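# Unplug the monitor cable from the back-panel port

## Task

Free the monitor cable from its back-panel port: loosen both thumbscrews, withdraw the plug straight along the port axis, and leave it lying on its own away from the port. If the plug is tilted more than the port permits while still inside, the task fails immediately. Anything that stays in place only because the robot holds it at the end is not counted. Release the plug and move the grippers away at the end.

## Robot and tools

Robot: two arms, left_arm and right_arm, each with six revolute joints and a parallel gripper. The names are labels only; left_arm sits on the +y side of the scene, which need not match the left of any image. Bases may be tilted and may stand on mounting plates joined by a metal frame on the floor behind the arms; plates and frame are fixed obstacles, and a "too close" warning counts each plate plus its half of the frame as part of that arm.

Scene frame (used in results): origin on the table top midway between the arms, +z up, +x out over the table. Each gripper is reported as end_effector_position in metres and end_effector_quat_wxyz. That position is the point between the finger pads, roughly 1 cm short of the fingertips; the fingers point along the gripper's +z and close along its y. Printed hand positions can be somewhat wrong, more so at long reach.

Tool execute_actions, argument actions: a list holding one action, one wait, or nothing. An empty list ({"actions": []}) just reports the state. Optional pictures (true/false) controls whether camera images come back; by default they do.
An action is {"rows": [...], "steps": n} with n from 1 to 15 (default 15); each control step is 1/30 s. rows holds 1 to 15 rows; row k is used on step k and the final row repeats if steps outnumber rows. Every row has exactly 14 numbers covering both arms, even if only one moves: left_arm waist, shoulder, elbow, wrist pitch, wrist yaw, wrist roll, gripper; then the same seven for right_arm. The six joint values are absolute target angles in radians, in the same joint space the Joint positions block prints (not offsets). Stated ranges per arm: waist -2.618 to 3.054, shoulder 0.000 to 3.142, elbow 0.000 to 3.142, wrist pitch -1.571 to 1.571, wrist yaw -1.571 to 1.571, wrist roll -2.094 to 2.094. True ends can differ by up to 0.036 rad. A target more than 0.036 rad beyond a stated end, and beyond the joint's current angle, gets the whole call refused (nothing is sent). A target beyond the real end is clipped there and a "joint sent to its limit" line appears, possibly referring to an earlier action; its absence does not prove more room exists. The gripper value is an absolute command from -1 (closed) to +1 (fully open).
A wait is {"steps": n} with n up to 300, no rows; it returns once n steps have elapsed since the previous result, counting reply time.

Motion behaviour: joints are speed-limited; each step the sent target is kept within a lead of the measured angle (waist 0.202, shoulder 0.258, elbow 0.238, wrist pitch 0.573, wrist yaw and roll 0.522 rad), and all targets of an arm are scaled back if they would move its gripper more than 70 mm from where it is. Friction may leave a joint up to about 0.031 rad short, and smaller commanded changes may do nothing. The simulation keeps running while you think and write; arms keep heading for the last row sent until everything has nearly stopped or a step is HELD, after which only a new action moves them further.

Result lines: the per-arm pose line; Joint positions (six angles in rad plus the opening in metres, 0.093 open to 0.000 closed) and Joint velocities; grip_measured (motor position on the -1..+1 scale, with a fixed per-gripper error up to about 0.02); joint torques (total drive output with fixed offset, scale and noise, so not a clean contact signal). "joint command not followed" means a clearance check altered or blocked some joint targets; HELD marks steps where your row was not sent in whole or part. MOTOR HOT appears from 75 °C; OVER-TEMPERATURE FAULT reports a stop (90 °C pauses that arm 10 s; 100 °C makes it go limp and fall).

Gripping: pads meet near grip_measured -0.94, and each mm of object width adds about 0.0208. Commanding below the object's width squeezes harder up to roughly 50 to 62 N per pad (less for parts under about 5 mm thick). Keep resending the closing value to hold. The opening reading can settle up to about 12 mm below a rigid object's width, even at 0 on thin parts.

Tool zoom_image: camera (cam_high, cam_low, cam_left_wrist or cam_right_wrist, each 672x504) and region [x0, y0, x1, y1] in pixels from the top-left, at most 504x504; returns a closer look at that camera's latest image.

Tool finished_scene: scene (integer, the number of the scene being ended). Replying without any tool call ends everything.

Order for this job: look, unscrew both thumbscrews, then withdraw the plug along the port axis without tilting it, set it down free of the port, open the gripper and retreat. Avoid: pulling at an angle before the plug is clear, arms colliding or pressing each other, hard pushes or slams, dropping the plug, anything leaving the table, and long heavy holds that overheat motors. Loose objects may occasionally be nudged by an outside disturbance.

Each tool is called after "Call:" as name(argument=value, ...), one argument or row to a line, values as JSON.

## Session

Call:
execute_actions(
  actions=[],
)

Scene clock: 0.00 s of 10600.00 s.
left_arm: end_effector_position=(+0.1724, -0.2281, +0.2755) grip_measured=+0.232 end_effector_quat_wxyz=(-0.162, -0.134, +0.766, -0.608) | right_arm: end_effector_position=(+0.3850, -0.6148, +0.3222) grip_measured=-0.663 end_effector_quat_wxyz=(+0.202, +0.500, +0.688, -0.485)
Joint positions: left_arm=[-1.016  2.135  1.171  0.704  0.471 -1.868  0.056] | right_arm=[-0.644  2.086  1.729 -0.618  1.02   0.372  0.013]
Joint velocities: left_arm=[-0.007 -0.007 -0.012 -0.081 -0.037 -0.037 -0.   ] | right_arm=[ 0.002 -0.012 -0.017  0.051 -0.007 -0.066 -0.   ]
Joint torques (N m, as the arm reports them, + toward a larger angle): no reading

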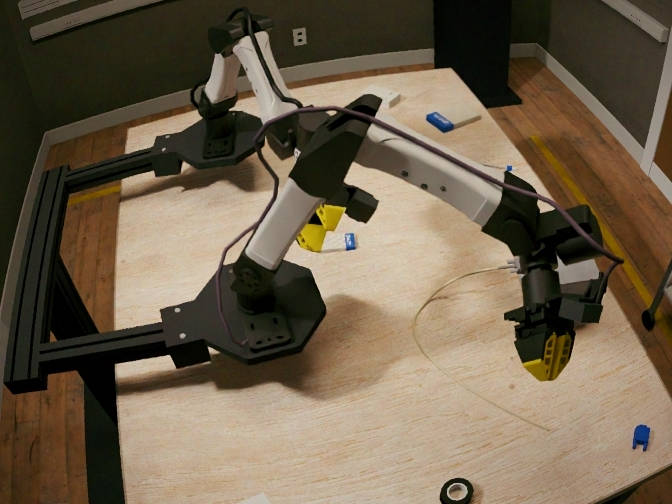

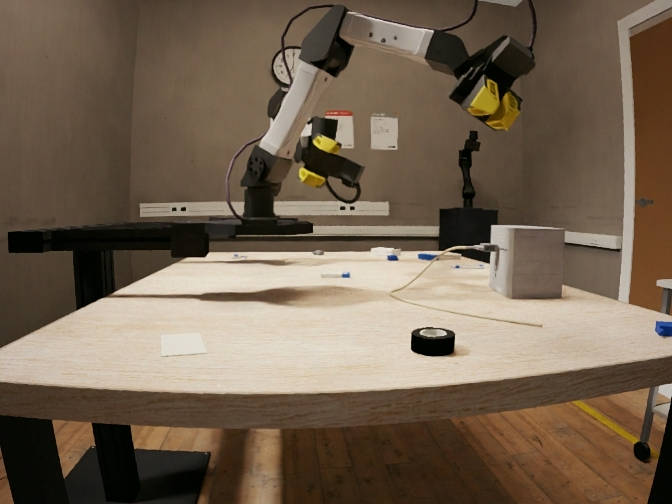

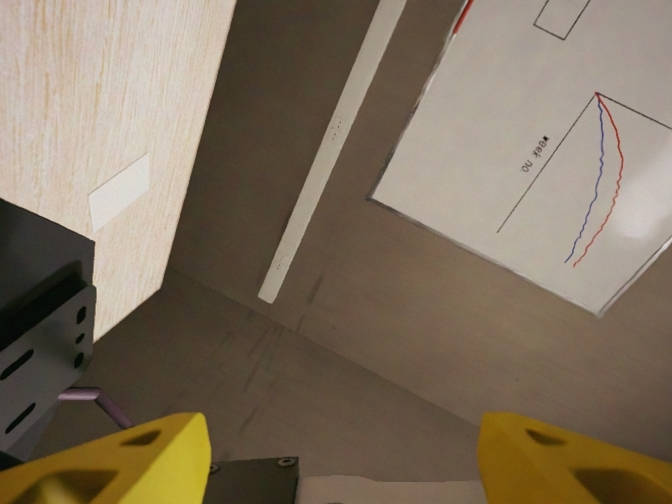

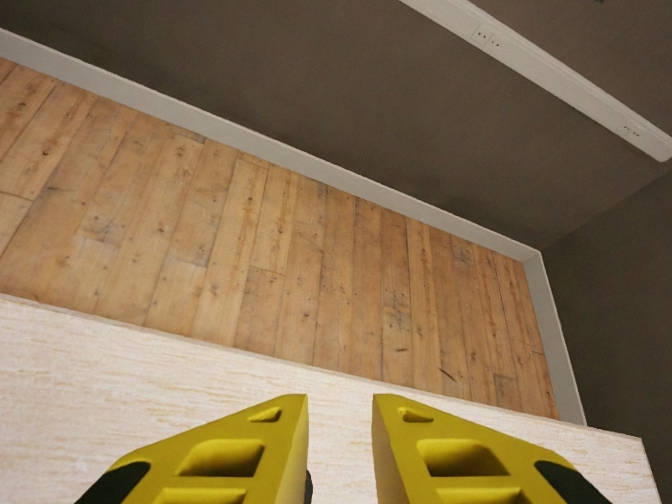

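Call:
execute_actions(
  actions=[
    {"rows":[[0.3,1.5,1.171,0.3,0,0,1,-0.644,2.086,1.729,-0.618,1.02,0.372,1]]},
  ],
  pictures=false,
)

Call:
execute_actions(
  actions=[
    {"steps":60},
  ],
  pictures=false,
)

Call:
execute_actions(
  actions=[
    {"rows":[[0.3,0.3,0.3,0,0,0,1,0,1.0,0.6,0,0,0,1]]},
  ],
  pictures=false,
)

Call:
execute_actions(
  actions=[
    {"steps":90},
  ],
)

Scene clock: 4.93 s of 10600.00 s.
left_arm: end_effector_position=(+0.4038, -0.0318, +0.4638) grip_measured=+1.000 end_effector_quat_wxyz=(+0.354, -0.132, +0.715, -0.588) | right_arm: end_effector_position=(+0.3850, -0.6148, +0.3222) grip_measured=+0.992 end_effector_quat_wxyz=(+0.202, +0.500, +0.688, -0.485)
Joint positions: left_arm=[-0.564  1.626  1.168  0.398  0.127 -1.179  0.093] | right_arm=[-0.644  2.086  1.729 -0.618  1.02   0.372  0.093]
Joint velocities: left_arm=[ 1.16  -1.023 -0.002 -0.154 -0.315  1.634  0.   ] | right_arm=[-0.007 -0.002 -0.002 -0.007 -0.007 -0.007 -0.   ]
Joint torques (N m, as the arm reports them, + toward a larger angle): left_arm=[ 0.65 -7.51  8.45  1.95 -0.15  0.1 ] | right_arm=[ -0.31 -11.09   9.32   1.25   0.64   0.  ]
Steps of this call (steps 1 to 90: nothing new was sent; then 1.43 s passed at rest; steps 91 to 105: all 15 steps of this action). Readings (joint positions):
91: left_arm=[-1.010 2.121 1.171 0.671 0.445 -1.830] | right_arm=[-0.644 2.086 1.729 -0.618 1.020 0.372]
92: left_arm=[-0.997 2.098 1.168 0.624 0.411 -1.786] | right_arm=[-0.644 2.086 1.729 -0.618 1.020 0.372]
94: left_arm=[-0.949 2.040 1.168 0.556 0.348 -1.698] | right_arm=[-0.644 2.086 1.729 -0.618 1.020 0.372]
98: left_arm=[-0.819 1.896 1.168 0.474 0.244 -1.519] | right_arm=[-0.644 2.086 1.729 -0.618 1.020 0.372]
105: the state above

Scene clock: 6.93 s of 10600.00 s.
left_arm: end_effector_position=(+0.5157, +0.4047, +0.4905) grip_measured=+1.000 end_effector_quat_wxyz=(+0.688, -0.067, +0.722, +0.046) | right_arm: end_effector_position=(+0.3850, -0.6148, +0.3222) grip_measured=+0.992 end_effector_quat_wxyz=(+0.202, +0.500, +0.688, -0.485)
Joint positions: left_arm=[ 0.307  1.506  1.168  0.307 -0.007 -0.01   0.093] | right_arm=[-0.644  2.086  1.729 -0.618  1.02   0.372  0.093]
Joint velocities: left_arm=[-0.012 -0.002  0.012 -0.022  0.037 -0.007  0.   ] | right_arm=[-0.002 -0.002 -0.002  0.051 -0.007  0.022  0.001]
Joint torques (N m, as the arm reports them, + toward a larger angle): left_arm=[-0.49 -7.24  8.61  2.18  0.07  0.18] | right_arm=[ -0.38 -10.77   9.19   1.32   0.65  -0.02]
Steps of this call (steps 1 to 45: the robot went on to your last target; steps 46 to 60: nothing new was sent). Readings (joint positions):
1: left_arm=[-0.520 1.593 1.168 0.392 0.114 -1.117] | right_arm=[-0.644 2.086 1.729 -0.618 1.020 0.372]
2: left_arm=[-0.471 1.565 1.168 0.388 0.102 -1.049] | right_arm=[-0.644 2.086 1.729 -0.618 1.020 0.372]
4: left_arm=[-0.364 1.525 1.168 0.380 0.079 -0.903] | right_arm=[-0.644 2.086 1.729 -0.618 1.020 0.372]
8: left_arm=[-0.132 1.506 1.168 0.361 0.046 -0.595] | right_arm=[-0.644 2.086 1.729 -0.618 1.020 0.372]
60: the state above
All arms were judged still, so your last target was given up. Only a new action makes them travel on or press farther. Fingers that are still opening or closing keep moving.

Scene clock: 7.43 s of 10600.00 s.
left_arm: end_effector_position=(+0.2804, +0.3667, +0.3922) grip_measured=+1.000 end_effector_quat_wxyz=(+0.683, -0.067, +0.726, +0.046) | right_arm: end_effector_position=(+0.4931, -0.3035, +0.3803) grip_measured=+0.992 end_effector_quat_wxyz=(+0.502, +0.135, +0.847, -0.111)
Joint positions: left_arm=[ 0.307  0.337  0.303 -0.01  -0.007 -0.01   0.093] | right_arm=[-0.129  1.473  1.105 -0.124  0.303  0.083  0.093]
Joint velocities: left_arm=[-0.002 -0.965 -0.002  0.066 -0.007 -0.037  0.   ] | right_arm=[ 1.297 -1.619 -1.482  0.564 -1.267 -0.33  -0.001]
Joint torques (N m, as the arm reports them, + toward a larger angle): left_arm=[-0.32  3.28  8.06  2.33  0.08  0.14] | right_arm=[-1.38 -7.53  8.69  1.88  0.32 -0.1 ]
Steps of this call (steps 1 to 15: all 15 steps of this action). Readings (joint positions):
1: left_arm=[0.307 1.479 1.140 0.289 -0.007 -0.010] | right_arm=[-0.637 2.069 1.701 -0.570 0.984 0.344]
2: left_arm=[0.307 1.419 1.077 0.245 -0.007 -0.010] | right_arm=[-0.623 2.039 1.656 -0.520 0.937 0.312]
4: left_arm=[0.307 1.274 0.939 0.170 -0.007 -0.010] | right_arm=[-0.570 1.969 1.569 -0.433 0.841 0.257]
8: left_arm=[0.307 0.934 0.649 0.088 -0.007 -0.010] | right_arm=[-0.425 1.805 1.405 -0.289 0.641 0.173]
15: the state above

Scene clock: 10.43 s of 10600.00 s.
left_arm: end_effector_position=(+0.2760, +0.3662, +0.4046) grip_measured=+1.000 end_effector_quat_wxyz=(+0.701, -0.066, +0.708, +0.047) | right_arm: end_effector_position=(+0.3911, -0.2023, +0.3534) grip_measured=+0.992 end_effector_quat_wxyz=(+0.545, -0.028, +0.837, +0.033)
Joint positions: left_arm=[ 0.307  0.302  0.303  0.006 -0.007 -0.01   0.093] | right_arm=[ 0.007  0.994  0.606 -0.014  0.008  0.007  0.093]
Joint velocities: left_arm=[-0.007 -0.007 -0.012 -0.007 -0.066 -0.007  0.   ] | right_arm=[-0.017  0.007  0.012 -0.022  0.022 -0.037 -0.001]
Joint torques (N m, as the arm reports them, + toward a larger angle): left_arm=[-0.44  1.48  8.06  2.19  0.09  0.15] | right_arm=[-1.22 -2.12  9.54  2.26  0.01 -0.12]
Steps of this call (steps 1 to 30: the robot went on to your last target; steps 31 to 90: nothing new was sent). Readings (joint positions):
1: left_arm=[0.307 0.314 0.303 -0.000 -0.007 -0.010] | right_arm=[-0.085 1.410 1.046 -0.101 0.256 0.072]
2: left_arm=[0.307 0.303 0.303 0.008 -0.007 -0.010] | right_arm=[-0.045 1.334 0.974 -0.076 0.206 0.059]
4: left_arm=[0.307 0.302 0.303 0.008 -0.007 -0.010] | right_arm=[0.004 1.150 0.810 -0.043 0.121 0.038]
8: left_arm=[0.307 0.302 0.303 0.006 -0.007 -0.010] | right_arm=[0.007 0.980 0.629 -0.027 0.051 0.019]
90: the state above
All arms were judged still, so your last target was given up. Only a new action makes them travel on or press farther. Fingers that are still opening or closing keep moving.

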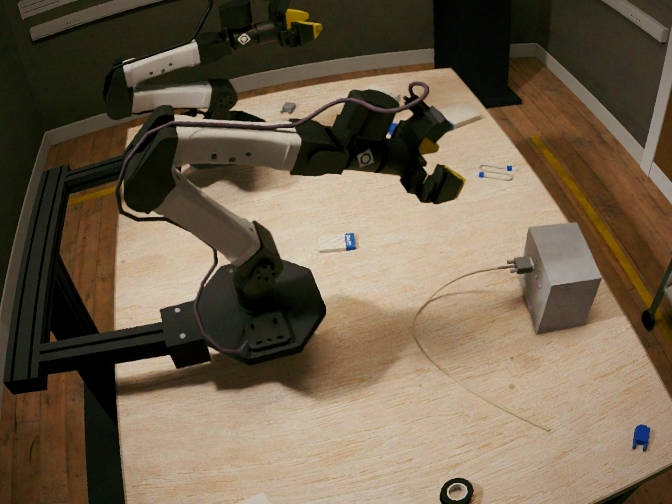

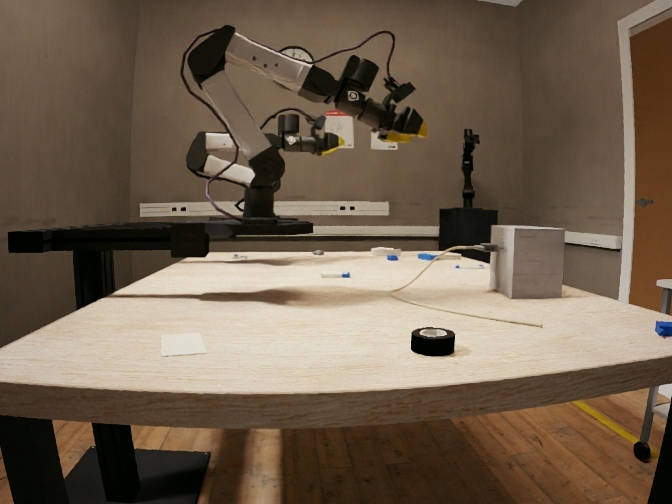

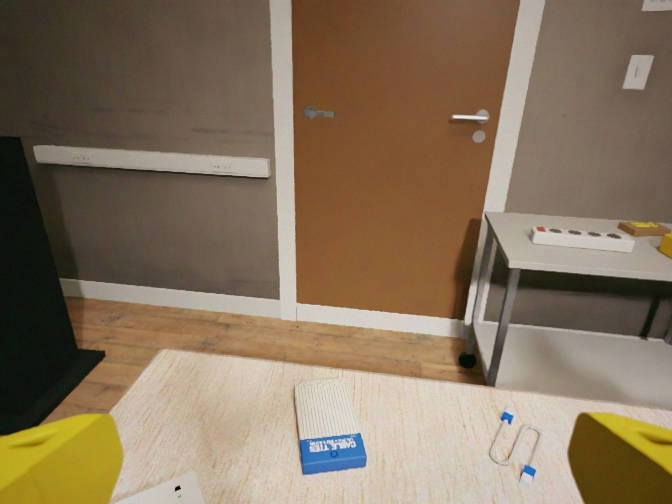

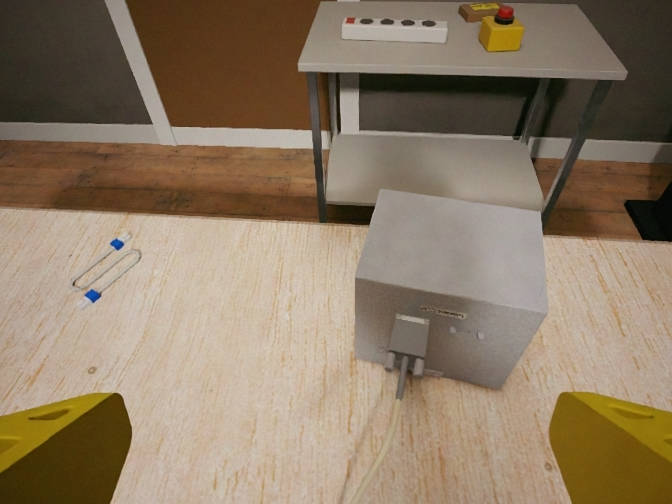

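Call:
execute_actions(
  actions=[
    {"rows":[[0.3,0.05,0.05,0,0,0,1,0,2.15,0.6,1.3,0.3,0,1]]},
  ],
  pictures=false,
)

Call:
execute_actions(
  actions=[
    {"steps":60},
  ],
)

Call:
zoom_image(
  camera="cam_high",
  region=[400,180,640,360],
)

Call:
zoom_image(
  camera="cam_low",
  region=[380,150,600,315],
)

Scene clock: 21.90 s of 10600.00 s.
left_arm: end_effector_position=(+0.2640, +0.3632, +0.3347) grip_measured=+1.000 end_effector_quat_wxyz=(+0.693, -0.066, +0.717, +0.047) | right_arm: end_effector_position=(+0.4882, -0.2348, +0.1401) grip_measured=+0.992 end_effector_quat_wxyz=(+0.541, +0.045, +0.836, -0.082)
Joint positions: left_arm=[ 0.307  0.061  0.054 -0.01  -0.007 -0.009  0.093] | right_arm=[0.005 2.173 0.6   1.162 0.279 0.005 0.093]
Joint velocities: left_arm=[ 0.002  0.002  0.002 -0.037  0.051 -0.037  0.   ] | right_arm=[ 0.002  0.559 -0.203  0.125  0.051  0.007 -0.   ]
Joint torques (N m, as the arm reports them, + toward a larger angle): left_arm=[-0.37  1.04  7.91  2.34  0.08  0.14] | right_arm=[ -0.75 -12.3    5.91   3.33   0.25  -0.16]
Steps of this call (steps 1 to 90: nothing new was sent; then 7.97 s passed at rest; steps 91 to 105: all 15 steps of this action). Readings (joint positions):
91: left_arm=[0.307 0.262 0.267 0.027 -0.007 -0.010] | right_arm=[0.009 1.028 0.601 0.063 0.048 0.006]
92: left_arm=[0.307 0.175 0.204 0.037 -0.007 -0.010] | right_arm=[0.008 1.103 0.605 0.188 0.098 0.006]
94: left_arm=[0.307 0.071 0.103 0.024 -0.007 -0.009] | right_arm=[0.005 1.280 0.610 0.430 0.171 0.006]
98: left_arm=[0.307 0.061 0.054 -0.013 -0.007 -0.009] | right_arm=[0.005 1.658 0.610 0.879 0.243 0.006]
105: the state above

Scene clock: 23.90 s of 10600.00 s.
left_arm: end_effector_position=(+0.2640, +0.3632, +0.3347) grip_measured=+1.000 end_effector_quat_wxyz=(+0.693, -0.066, +0.717, +0.047) | right_arm: end_effector_position=(+0.4971, -0.2366, +0.1706) grip_measured=+0.992 end_effector_quat_wxyz=(+0.592, +0.058, +0.800, -0.080)
Joint positions: left_arm=[ 0.307  0.061  0.054 -0.01  -0.007 -0.009  0.093] | right_arm=[0.005 2.161 0.593 1.286 0.292 0.005 0.093]
Joint velocities: left_arm=[-0.012  0.002  0.012 -0.051  0.007  0.037  0.   ] | right_arm=[-0.007  0.002  0.007 -0.022 -0.095  0.007 -0.   ]
Joint torques (N m, as the arm reports them, + toward a larger angle): left_arm=[-0.43  1.2   7.95  2.37  0.08  0.09] | right_arm=[-0.71 -8.85  5.56  2.28  0.32 -0.14]
Steps of this call (steps 1 to 30: the robot went on to your last target; steps 31 to 60: nothing new was sent). Readings (joint positions):
1: left_arm=[0.307 0.061 0.054 -0.010 -0.007 -0.009] | right_arm=[0.005 2.184 0.594 1.166 0.282 0.005]
2: left_arm=[0.307 0.061 0.054 -0.010 -0.007 -0.009] | right_arm=[0.005 2.185 0.593 1.175 0.284 0.005]
4: left_arm=[0.307 0.061 0.054 -0.010 -0.007 -0.009] | right_arm=[0.005 2.176 0.593 1.212 0.287 0.005]
8: left_arm=[0.307 0.061 0.054 -0.010 -0.007 -0.009] | right_arm=[0.005 2.161 0.593 1.264 0.290 0.005]
60: the state above
All arms were judged still, so your last target was given up. Only a new action makes them travel on or press farther. Fingers that are still opening or closing keep moving.

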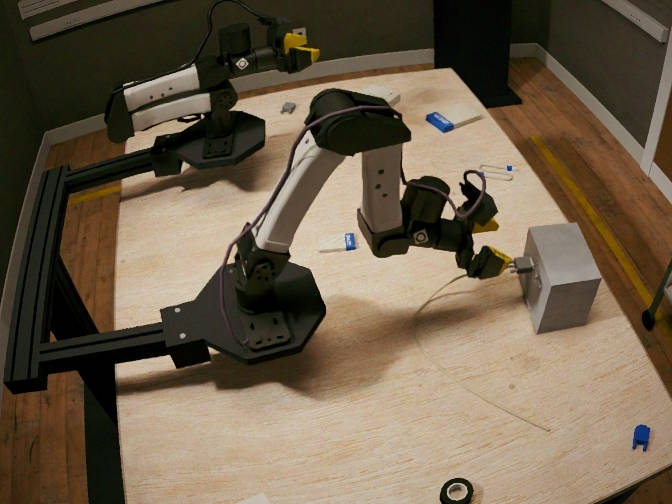

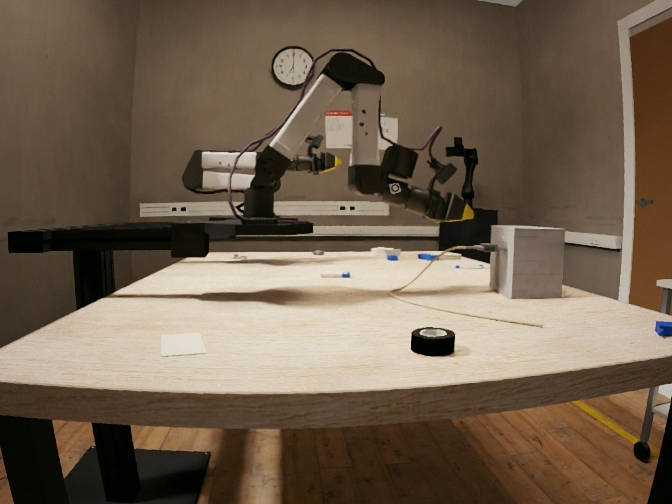

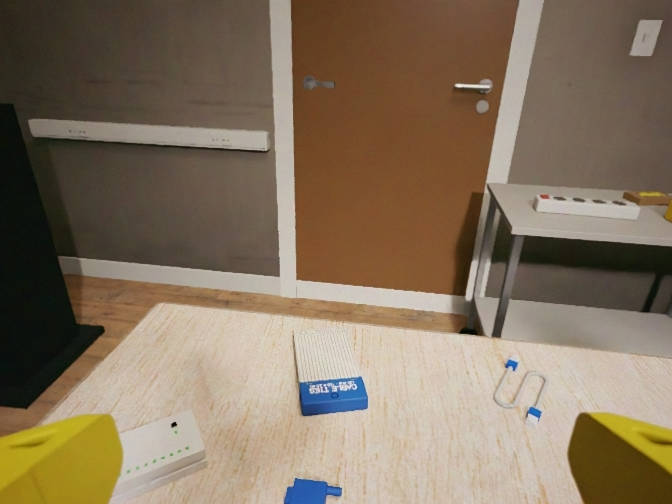

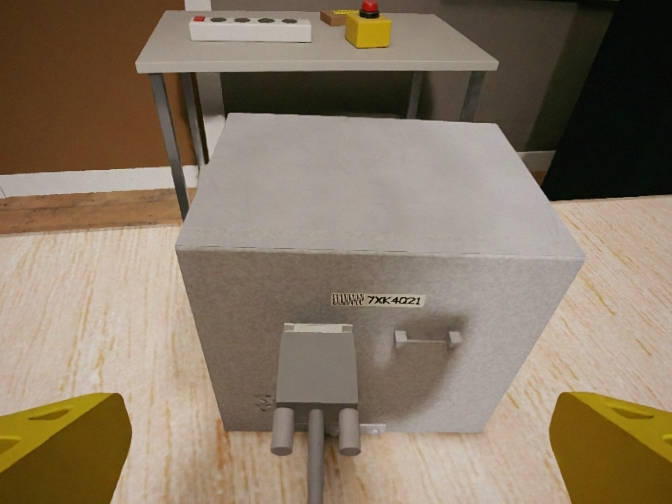

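Region (400, 180, 640, 360) of cam_high's 672x504 image, scaled by 2.100, with more detail than that image has; it fills the top 378 rows of this view, and the rest is white.

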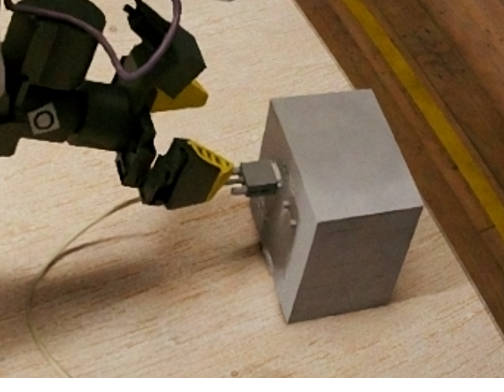

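Region (380, 150, 600, 315) of cam_low's 672x504 image, scaled by 2.291, with more detail than that image has; it fills the top 378 rows of this view, and the rest is white.

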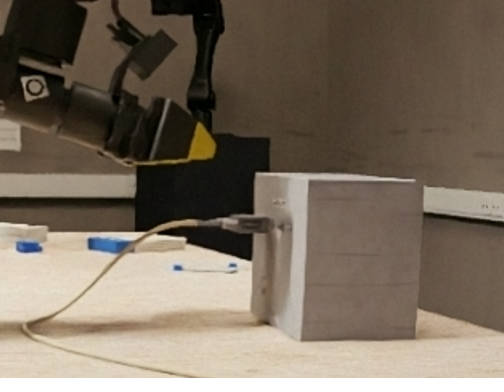

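Call:
execute_actions(
  actions=[
    {"rows":[[0.3,0.05,0.05,0,0,0,1,-0.06,2.15,0.6,1.45,0.3,1.57,-0.4]]},
  ],
  pictures=false,
)

Call:
execute_actions(
  actions=[
    {"rows":[[0.3,0.05,0.05,0,0,0,1,-0.06,2.25,0.62,1.55,0.3,1.57,-0.4],[0.3,0.05,0.05,0,0,0,1,-0.06,2.25,0.62,1.55,0.3,1.57,-0.4],[0.3,0.05,0.05,0,0,0,1,-0.06,2.3,0.63,1.55,0.3,1.57,-0.4],[0.3,0.05,0.05,0,0,0,1,-0.06,2.3,0.64,1.55,0.3,1.57,-0.4],[0.3,0.05,0.05,0,0,0,1,-0.06,2.35,0.65,1.55,0.3,1.57,-0.4],[0.3,0.05,0.05,0,0,0,1,-0.06,2.35,0.66,1.55,0.3,1.57,-0.4],[0.3,0.05,0.05,0,0,0,1,-0.06,2.4,0.67,1.55,0.3,1.57,-0.4],[0.3,0.05,0.05,0,0,0,1,-0.06,2.4,0.68,1.55,0.3,1.57,-0.4],[0.3,0.05,0.05,0,0,0,1,-0.06,2.45,0.7,1.55,0.3,1.57,-0.4],[0.3,0.05,0.05,0,0,0,1,-0.06,2.45,0.7,1.55,0.3,1.57,-0.4],[0.3,0.05,0.05,0,0,0,1,-0.06,2.5,0.72,1.55,0.3,1.57,-0.4]]},
  ],
  pictures=false,
)

Call:
execute_actions(
  actions=[
    {"steps":30},
  ],
)

Call:
zoom_image(
  camera="cam_high",
  region=[440,220,560,310],
)

Call:
zoom_image(
  camera="cam_low",
  region=[410,200,530,290],
)

Scene clock: 36.73 s of 10600.00 s.
left_arm: end_effector_position=(+0.2640, +0.3632, +0.3347) grip_measured=+1.000 end_effector_quat_wxyz=(+0.693, -0.066, +0.717, +0.047) | right_arm: end_effector_position=(+0.5030, -0.2685, +0.2037) grip_measured=-0.398 end_effector_quat_wxyz=(+0.560, +0.549, +0.523, +0.334)
Joint positions: left_arm=[ 0.307  0.061  0.054 -0.01  -0.007 -0.009  0.093] | right_arm=[-0.062  2.161  0.593  1.433  0.297  1.373  0.026]
Joint velocities: left_arm=[-0.022 -0.002  0.012  0.037  0.022  0.007  0.   ] | right_arm=[ 0.002 -0.012 -0.012  0.051  0.11   1.297  0.   ]
Joint torques (N m, as the arm reports them, + toward a larger angle): left_arm=[-0.35  1.19  8.    2.37  0.06  0.1 ] | right_arm=[ 0.07 -8.8   5.54  2.3   0.17 -0.19]
Steps of this call (steps 1 to 90: nothing new was sent; then 9.33 s passed at rest; steps 91 to 105: all 15 steps of this action). Readings (joint positions):
91: left_arm=[0.307 0.061 0.054 -0.010 -0.007 -0.009] | right_arm=[-0.001 2.161 0.593 1.302 0.289 0.088]
92: left_arm=[0.307 0.061 0.054 -0.010 -0.007 -0.009] | right_arm=[-0.013 2.161 0.593 1.323 0.288 0.188]
94: left_arm=[0.307 0.061 0.054 -0.010 -0.007 -0.009] | right_arm=[-0.045 2.161 0.593 1.371 0.291 0.389]
98: left_arm=[0.307 0.061 0.054 -0.010 -0.007 -0.009] | right_arm=[-0.062 2.161 0.593 1.414 0.297 0.792]
105: the state above

Scene clock: 37.23 s of 10600.00 s.
left_arm: end_effector_position=(+0.2640, +0.3632, +0.3347) grip_measured=+1.000 end_effector_quat_wxyz=(+0.693, -0.066, +0.717, +0.047) | right_arm: end_effector_position=(+0.5022, -0.2666, +0.1054) grip_measured=-0.398 end_effector_quat_wxyz=(+0.495, +0.618, +0.504, +0.345)
Joint positions: left_arm=[ 0.307  0.061  0.054 -0.01  -0.007 -0.009  0.093] | right_arm=[-0.062  2.497  0.699  1.531  0.297  1.56   0.026]
Joint velocities: left_arm=[-0.002  0.007 -0.017  0.066 -0.037 -0.007  0.   ] | right_arm=[-0.002  0.105 -0.017 -0.066 -0.022  0.081 -0.001]
Joint torques (N m, as the arm reports them, + toward a larger angle): left_arm=[-0.3   1.09  7.99  2.36  0.04  0.1 ] | right_arm=[-0.15 -9.22  4.78  2.3   0.23 -0.05]
Steps of this call (steps 1 to 15: all 15 steps of this action). Readings (joint positions):
1: left_arm=[0.307 0.061 0.054 -0.010 -0.007 -0.009] | right_arm=[-0.062 2.173 0.594 1.454 0.297 1.412]
2: left_arm=[0.307 0.061 0.054 -0.010 -0.007 -0.009] | right_arm=[-0.062 2.192 0.601 1.479 0.297 1.442]
4: left_arm=[0.307 0.061 0.054 -0.010 -0.007 -0.009] | right_arm=[-0.062 2.245 0.615 1.510 0.297 1.487]
8: left_arm=[0.307 0.061 0.054 -0.010 -0.007 -0.009] | right_arm=[-0.062 2.360 0.648 1.527 0.297 1.534]
15: the state above

Scene clock: 38.23 s of 10600.00 s.
left_arm: end_effector_position=(+0.2640, +0.3632, +0.3347) grip_measured=+1.000 end_effector_quat_wxyz=(+0.693, -0.066, +0.717, +0.047) | right_arm: end_effector_position=(+0.5024, -0.2666, +0.1062) grip_measured=-0.398 end_effector_quat_wxyz=(+0.495, +0.619, +0.501, +0.348)
Joint positions: left_arm=[ 0.307  0.061  0.054 -0.01  -0.007 -0.009  0.093] | right_arm=[-0.062  2.499  0.699  1.537  0.297  1.566  0.026]
Joint velocities: left_arm=[ 0.007 -0.022 -0.012  0.007 -0.007  0.051  0.   ] | right_arm=[-0.002 -0.022 -0.002 -0.037  0.007  0.022  0.001]
Joint torques (N m, as the arm reports them, + toward a larger angle): left_arm=[-0.43  1.16  7.94  2.33  0.07  0.12] | right_arm=[ 0.08 -8.69  5.09  2.23  0.27 -0.06]
Steps of this call (steps 1 to 15: the robot went on to your last target; steps 16 to 30: nothing new was sent). Readings (joint positions):
1: left_arm=[0.307 0.061 0.054 -0.010 -0.007 -0.009] | right_arm=[-0.062 2.499 0.699 1.531 0.297 1.561]
2: left_arm=[0.307 0.061 0.054 -0.010 -0.007 -0.009] | right_arm=[-0.062 2.499 0.699 1.531 0.297 1.562]
4: left_arm=[0.307 0.061 0.054 -0.010 -0.007 -0.009] | right_arm=[-0.062 2.499 0.699 1.535 0.297 1.563]
8: left_arm=[0.307 0.061 0.054 -0.010 -0.007 -0.009] | right_arm=[-0.062 2.499 0.699 1.536 0.297 1.565]
30: the state above
All arms were judged still, so your last target was given up. Only a new action makes them travel on or press farther. Fingers that are still opening or closing keep moving.

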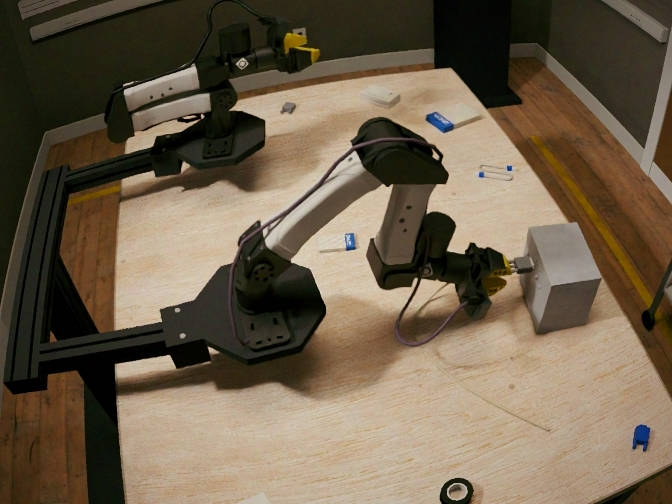

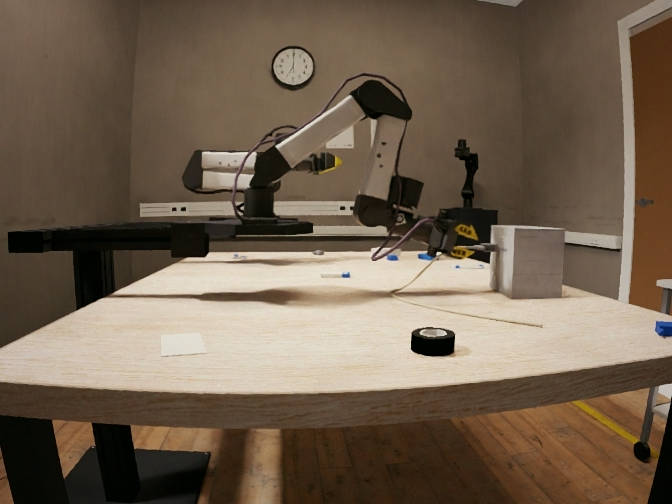

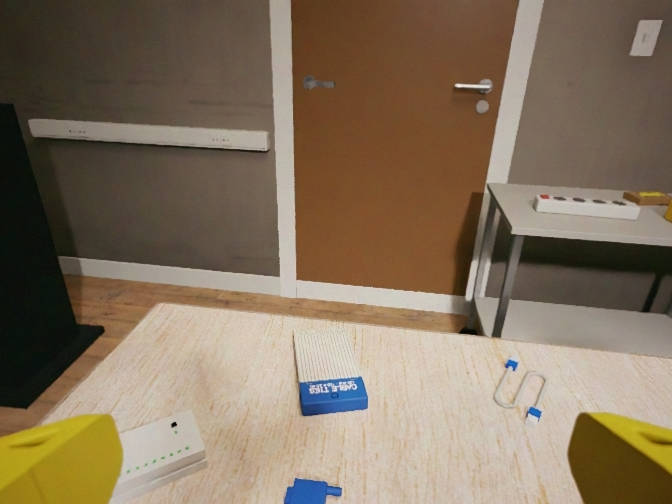

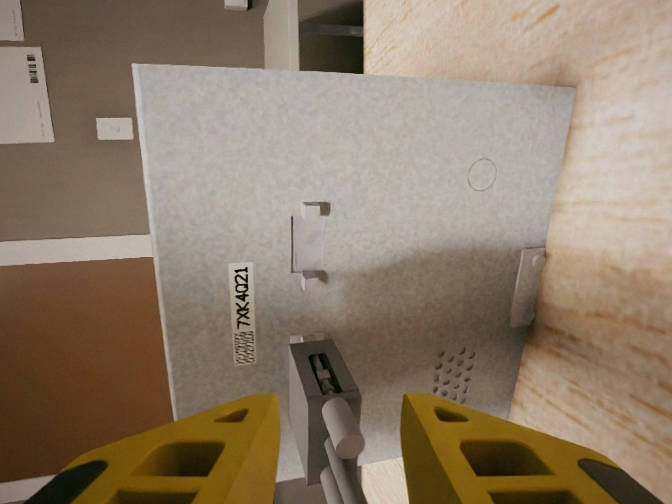

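Region (440, 220, 560, 310) of cam_high's 672x504 image, scaled by 4.200, with more detail than that image has; it fills the top 378 rows of this view, and the rest is white.

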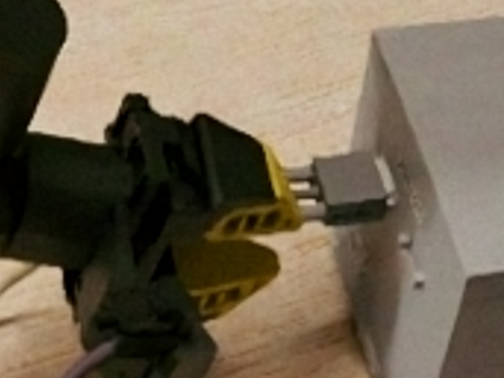

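Region (410, 200, 530, 290) of cam_low's 672x504 image, scaled by 4.200, with more detail than that image has; it fills the top 378 rows of this view, and the rest is white.

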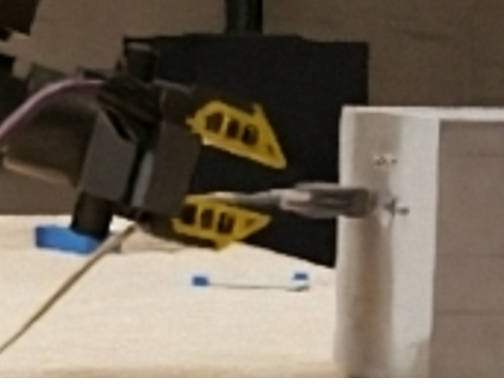

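Call:
execute_actions(
  actions=[
    {"rows":[[0.3,0.05,0.05,0,0,0,1,-0.125,2.54,0.76,1.57,0,1.57,-0.5]]},
  ],
  pictures=false,
)

Call:
execute_actions(
  actions=[
    {"steps":20},
  ],
)

Call:
zoom_image(
  camera="cam_high",
  region=[440,220,560,310],
)

Call:
zoom_image(
  camera="cam_low",
  region=[410,200,530,290],
)

Scene clock: 48.00 s of 10600.00 s.
left_arm: end_effector_position=(+0.2640, +0.3632, +0.3347) grip_measured=+1.000 end_effector_quat_wxyz=(+0.693, -0.066, +0.717, +0.047) | right_arm: end_effector_position=(+0.5168, -0.2585, +0.1033) grip_measured=-0.498 end_effector_quat_wxyz=(+0.451, +0.585, +0.533, +0.413)
Joint positions: left_arm=[ 0.307  0.061  0.054 -0.01  -0.007 -0.009  0.093] | right_arm=[-0.132  2.529  0.743  1.547  0.047  1.566  0.021]
Joint velocities: left_arm=[-0.007 -0.002 -0.002  0.066 -0.081 -0.007  0.   ] | right_arm=[ 0.012 -0.007 -0.002 -0.022 -0.037  0.095 -0.001]
Joint torques (N m, as the arm reports them, + toward a larger angle): left_arm=[-0.41  1.21  7.94  2.37  0.08  0.1 ] | right_arm=[ 0.59 -8.46  4.97  2.3  -0.36 -0.12]
joint sent to its limit (right arm) — the command would take joint 4 (wrist pitch) past its upper limit, so that joint was sent only as far as its limit.
Steps of this call (steps 1 to 90: nothing new was sent; then 6.27 s passed at rest; steps 91 to 105: all 15 steps of this action). Readings (joint positions):
91: left_arm=[0.307 0.061 0.054 -0.010 -0.007 -0.009] | right_arm=[-0.071 2.504 0.705 1.541 0.251 1.566]
92: left_arm=[0.307 0.061 0.054 -0.010 -0.007 -0.009] | right_arm=[-0.084 2.513 0.719 1.543 0.200 1.566]
94: left_arm=[0.307 0.061 0.054 -0.010 -0.007 -0.009] | right_arm=[-0.112 2.526 0.737 1.544 0.131 1.566]
98: left_arm=[0.307 0.061 0.054 -0.010 -0.007 -0.009] | right_arm=[-0.127 2.529 0.742 1.547 0.066 1.566]
105: the state above

Scene clock: 48.67 s of 10600.00 s.
left_arm: end_effector_position=(+0.2640, +0.3632, +0.3347) grip_measured=+1.000 end_effector_quat_wxyz=(+0.693, -0.066, +0.717, +0.047) | right_arm: end_effector_position=(+0.5168, -0.2583, +0.1033) grip_measured=-0.498 end_effector_quat_wxyz=(+0.450, +0.585, +0.534, +0.413)
Joint positions: left_arm=[ 0.307  0.061  0.054 -0.01  -0.007 -0.009  0.093] | right_arm=[-0.133  2.529  0.743  1.547  0.045  1.566  0.021]
Joint velocities: left_arm=[-0.012 -0.012  0.012 -0.022 -0.081  0.022  0.   ] | right_arm=[ 0.002 -0.007  0.007 -0.007  0.037 -0.007  0.001]
Joint torques (N m, as the arm reports them, + toward a larger angle): left_arm=[-0.23  1.04  7.91  2.37  0.07  0.13] | right_arm=[ 0.57 -8.36  4.89  2.31 -0.4  -0.08]
joint sent to its limit (right arm) — the command would take joint 4 (wrist pitch) past its upper limit, so that joint was sent only as far as its limit.
Steps of this call (steps 1 to 15: the robot went on to your last target; steps 16 to 20: nothing new was sent). Readings (joint positions):
1: left_arm=[0.307 0.061 0.054 -0.010 -0.007 -0.009] | right_arm=[-0.132 2.529 0.743 1.547 0.047 1.566]
2: left_arm=[0.307 0.061 0.054 -0.010 -0.007 -0.009] | right_arm=[-0.133 2.529 0.743 1.547 0.046 1.566]
4: left_arm=[0.307 0.061 0.054 -0.010 -0.007 -0.009] | right_arm=[-0.133 2.529 0.743 1.547 0.045 1.566]
8: left_arm=[0.307 0.061 0.054 -0.010 -0.007 -0.009] | right_arm=[-0.133 2.529 0.743 1.547 0.045 1.566]
20: the state above
All arms were judged still, so your last target was given up. Only a new action makes them travel on or press farther. Fingers that are still opening or closing keep moving.

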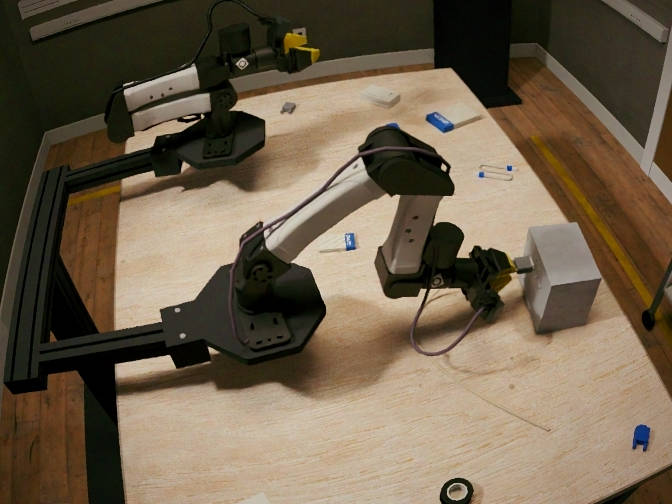

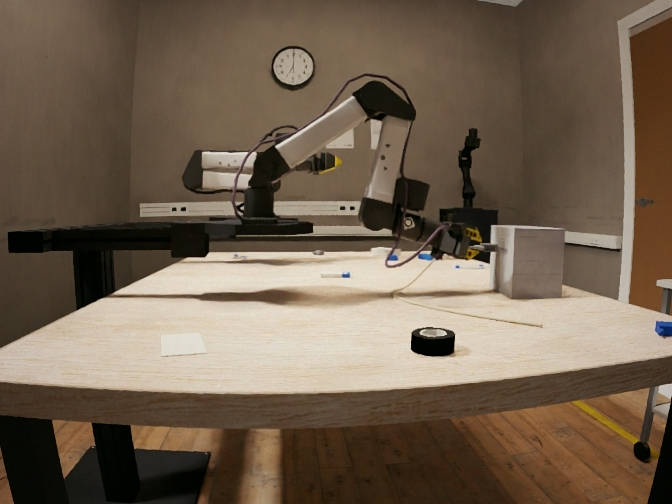

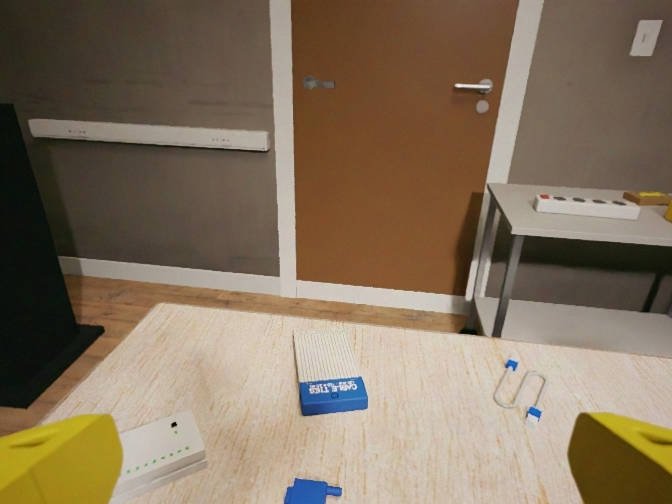

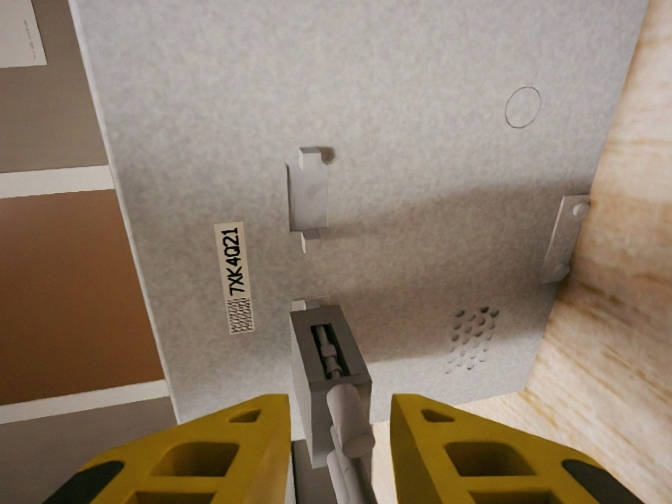

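Region (440, 220, 560, 310) of cam_high's 672x504 image, scaled by 4.200, with more detail than that image has; it fills the top 378 rows of this view, and the rest is white.

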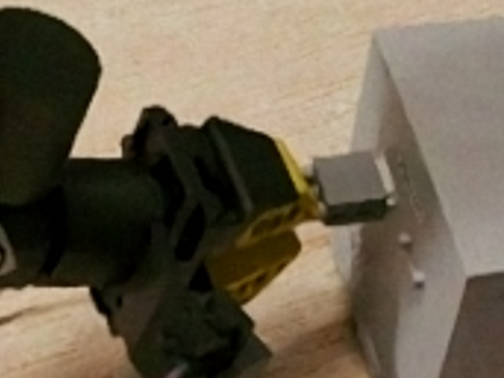

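Region (410, 200, 530, 290) of cam_low's 672x504 image, scaled by 4.200, with more detail than that image has; it fills the top 378 rows of this view, and the rest is white.

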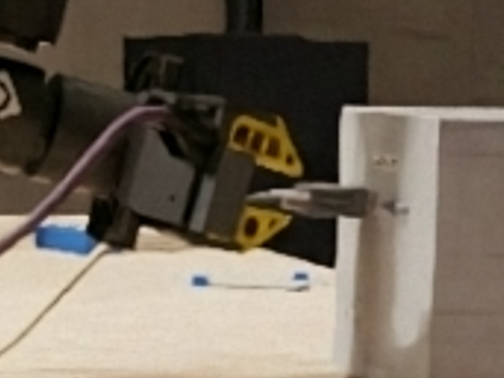

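Call:
execute_actions(
  actions=[
    {"rows":[[0.3,0.05,0.05,0,0,0,1,-0.125,2.54,0.76,1.56,0.15,1.6,0.2],[0.3,0.05,0.05,0,0,0,1,-0.125,2.54,0.76,1.56,0.15,1.6,0.2],[0.3,0.05,0.05,0,0,0,1,-0.125,2.54,0.76,1.56,0.15,1.6,0.2],[0.3,0.05,0.05,0,0,0,1,-0.125,2.54,0.76,1.56,0.15,1.6,0.2],[0.3,0.05,0.05,0,0,0,1,-0.125,2.54,0.76,1.56,0.15,1.6,0.2],[0.3,0.05,0.05,0,0,0,1,-0.125,2.6,0.805,1.56,0.2,1.6,0.2],[0.3,0.05,0.05,0,0,0,1,-0.125,2.6,0.805,1.56,0.2,1.6,0.2],[0.3,0.05,0.05,0,0,0,1,-0.125,2.6,0.805,1.56,0.2,1.6,0.2],[0.3,0.05,0.05,0,0,0,1,-0.07,2.6,0.805,1.56,0.2,1.6,0.1]]},
  ],
  pictures=false,
)

Call:
execute_actions(
  actions=[
    {"steps":20},
  ],
)

Call:
zoom_image(
  camera="cam_high",
  region=[440,220,560,310],
)

Call:
zoom_image(
  camera="cam_low",
  region=[410,200,530,290],
)

Scene clock: 62.03 s of 10600.00 s.
left_arm: end_effector_position=(+0.2640, +0.3632, +0.3347) grip_measured=+1.000 end_effector_quat_wxyz=(+0.693, -0.066, +0.717, +0.047) | right_arm: end_effector_position=(+0.5192, -0.2514, +0.0873) grip_measured=+0.102 end_effector_quat_wxyz=(+0.465, +0.605, +0.514, +0.391)
Joint positions: left_arm=[ 0.307  0.061  0.054 -0.01  -0.007 -0.009  0.093] | right_arm=[-0.071  2.593  0.788  1.554  0.183  1.594  0.05 ]
Joint velocities: left_arm=[-0.002 -0.012  0.022  0.022  0.007 -0.022  0.   ] | right_arm=[-0.007  0.007 -0.007  0.007  0.066 -0.037 -0.001]
Joint torques (N m, as the arm reports them, + toward a larger angle): left_arm=[-0.26  1.14  7.87  2.37  0.06  0.14] | right_arm=[ 0.03 -8.62  4.45  2.21  0.32 -0.04]
Steps of this call (steps 1 to 90: nothing new was sent; then 9.87 s passed at rest; steps 91 to 105: all 15 steps of this action). Readings (joint positions):
91: left_arm=[0.307 0.061 0.054 -0.010 -0.007 -0.009] | right_arm=[-0.133 2.529 0.743 1.548 0.061 1.571]
92: left_arm=[0.307 0.061 0.054 -0.010 -0.007 -0.009] | right_arm=[-0.132 2.529 0.743 1.549 0.077 1.576]
94: left_arm=[0.307 0.061 0.054 -0.010 -0.007 -0.009] | right_arm=[-0.132 2.529 0.743 1.549 0.101 1.583]
98: left_arm=[0.307 0.061 0.054 -0.010 -0.007 -0.009] | right_arm=[-0.131 2.567 0.781 1.557 0.148 1.590]
105: the state above

Scene clock: 62.70 s of 10600.00 s.
left_arm: end_effector_position=(+0.2640, +0.3632, +0.3347) grip_measured=+1.000 end_effector_quat_wxyz=(+0.693, -0.066, +0.717, +0.047) | right_arm: end_effector_position=(+0.5190, -0.2527, +0.0872) grip_measured=+0.102 end_effector_quat_wxyz=(+0.467, +0.607, +0.512, +0.388)
Joint positions: left_arm=[ 0.307  0.061  0.054 -0.01  -0.007 -0.009  0.093] | right_arm=[-0.071  2.593  0.788  1.554  0.191  1.594  0.05 ]
Joint velocities: left_arm=[ 0.022 -0.012  0.002  0.007 -0.022  0.066  0.   ] | right_arm=[-0.007  0.002  0.017  0.037 -0.037 -0.051 -0.   ]
Joint torques (N m, as the arm reports them, + toward a larger angle): left_arm=[-0.42  1.08  7.96  2.36  0.08  0.12] | right_arm=[-0.09 -8.65  4.68  2.17  0.28 -0.03]
Steps of this call (steps 1 to 15: the robot went on to your last target; steps 16 to 20: nothing new was sent). Readings (joint positions):
1: left_arm=[0.307 0.061 0.054 -0.010 -0.007 -0.009] | right_arm=[-0.071 2.593 0.788 1.554 0.185 1.594]
2: left_arm=[0.307 0.061 0.054 -0.010 -0.007 -0.009] | right_arm=[-0.071 2.593 0.788 1.554 0.187 1.594]
4: left_arm=[0.307 0.061 0.054 -0.010 -0.007 -0.009] | right_arm=[-0.071 2.593 0.788 1.554 0.188 1.594]
8: left_arm=[0.307 0.061 0.054 -0.010 -0.007 -0.009] | right_arm=[-0.071 2.593 0.788 1.554 0.190 1.594]
20: the state above
All arms were judged still, so your last target was given up. Only a new action makes them travel on or press farther. Fingers that are still opening or closing keep moving.

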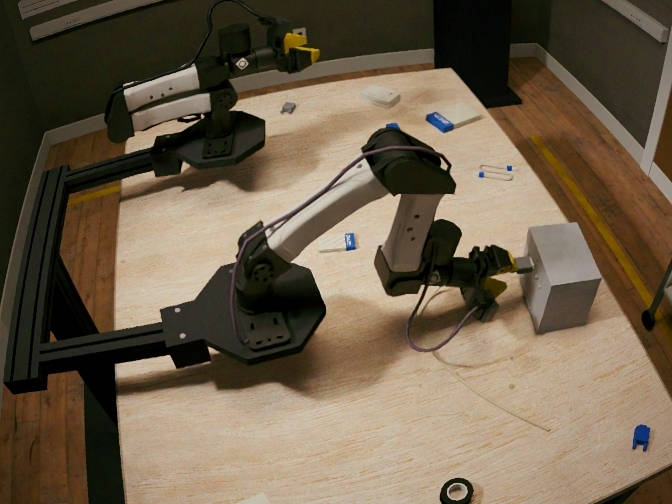

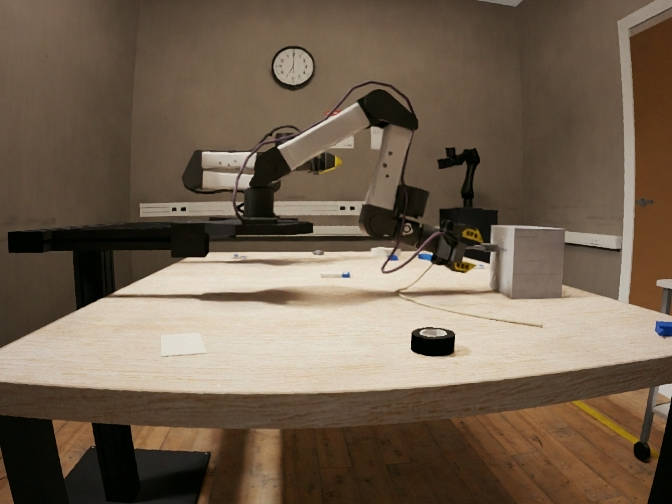

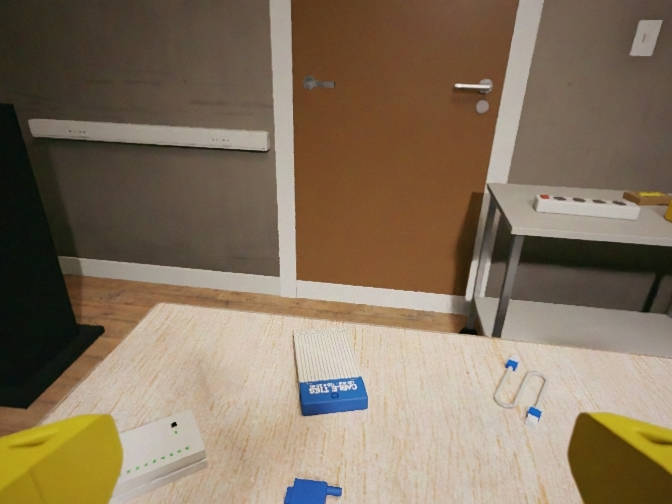

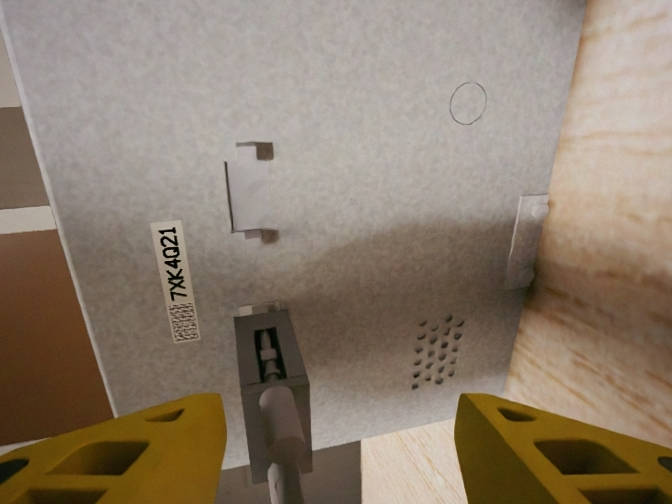

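Region (440, 220, 560, 310) of cam_high's 672x504 image, scaled by 4.200, with more detail than that image has; it fills the top 378 rows of this view, and the rest is white.

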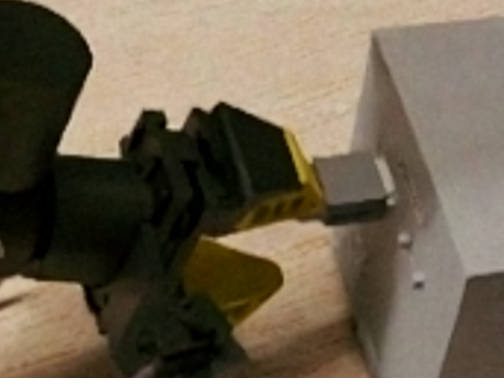

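Region (410, 200, 530, 290) of cam_low's 672x504 image, scaled by 4.200, with more detail than that image has; it fills the top 378 rows of this view, and the rest is white.

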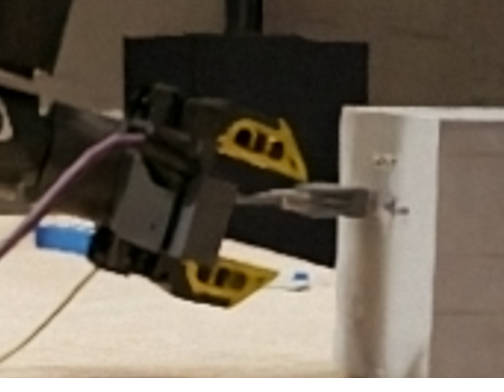

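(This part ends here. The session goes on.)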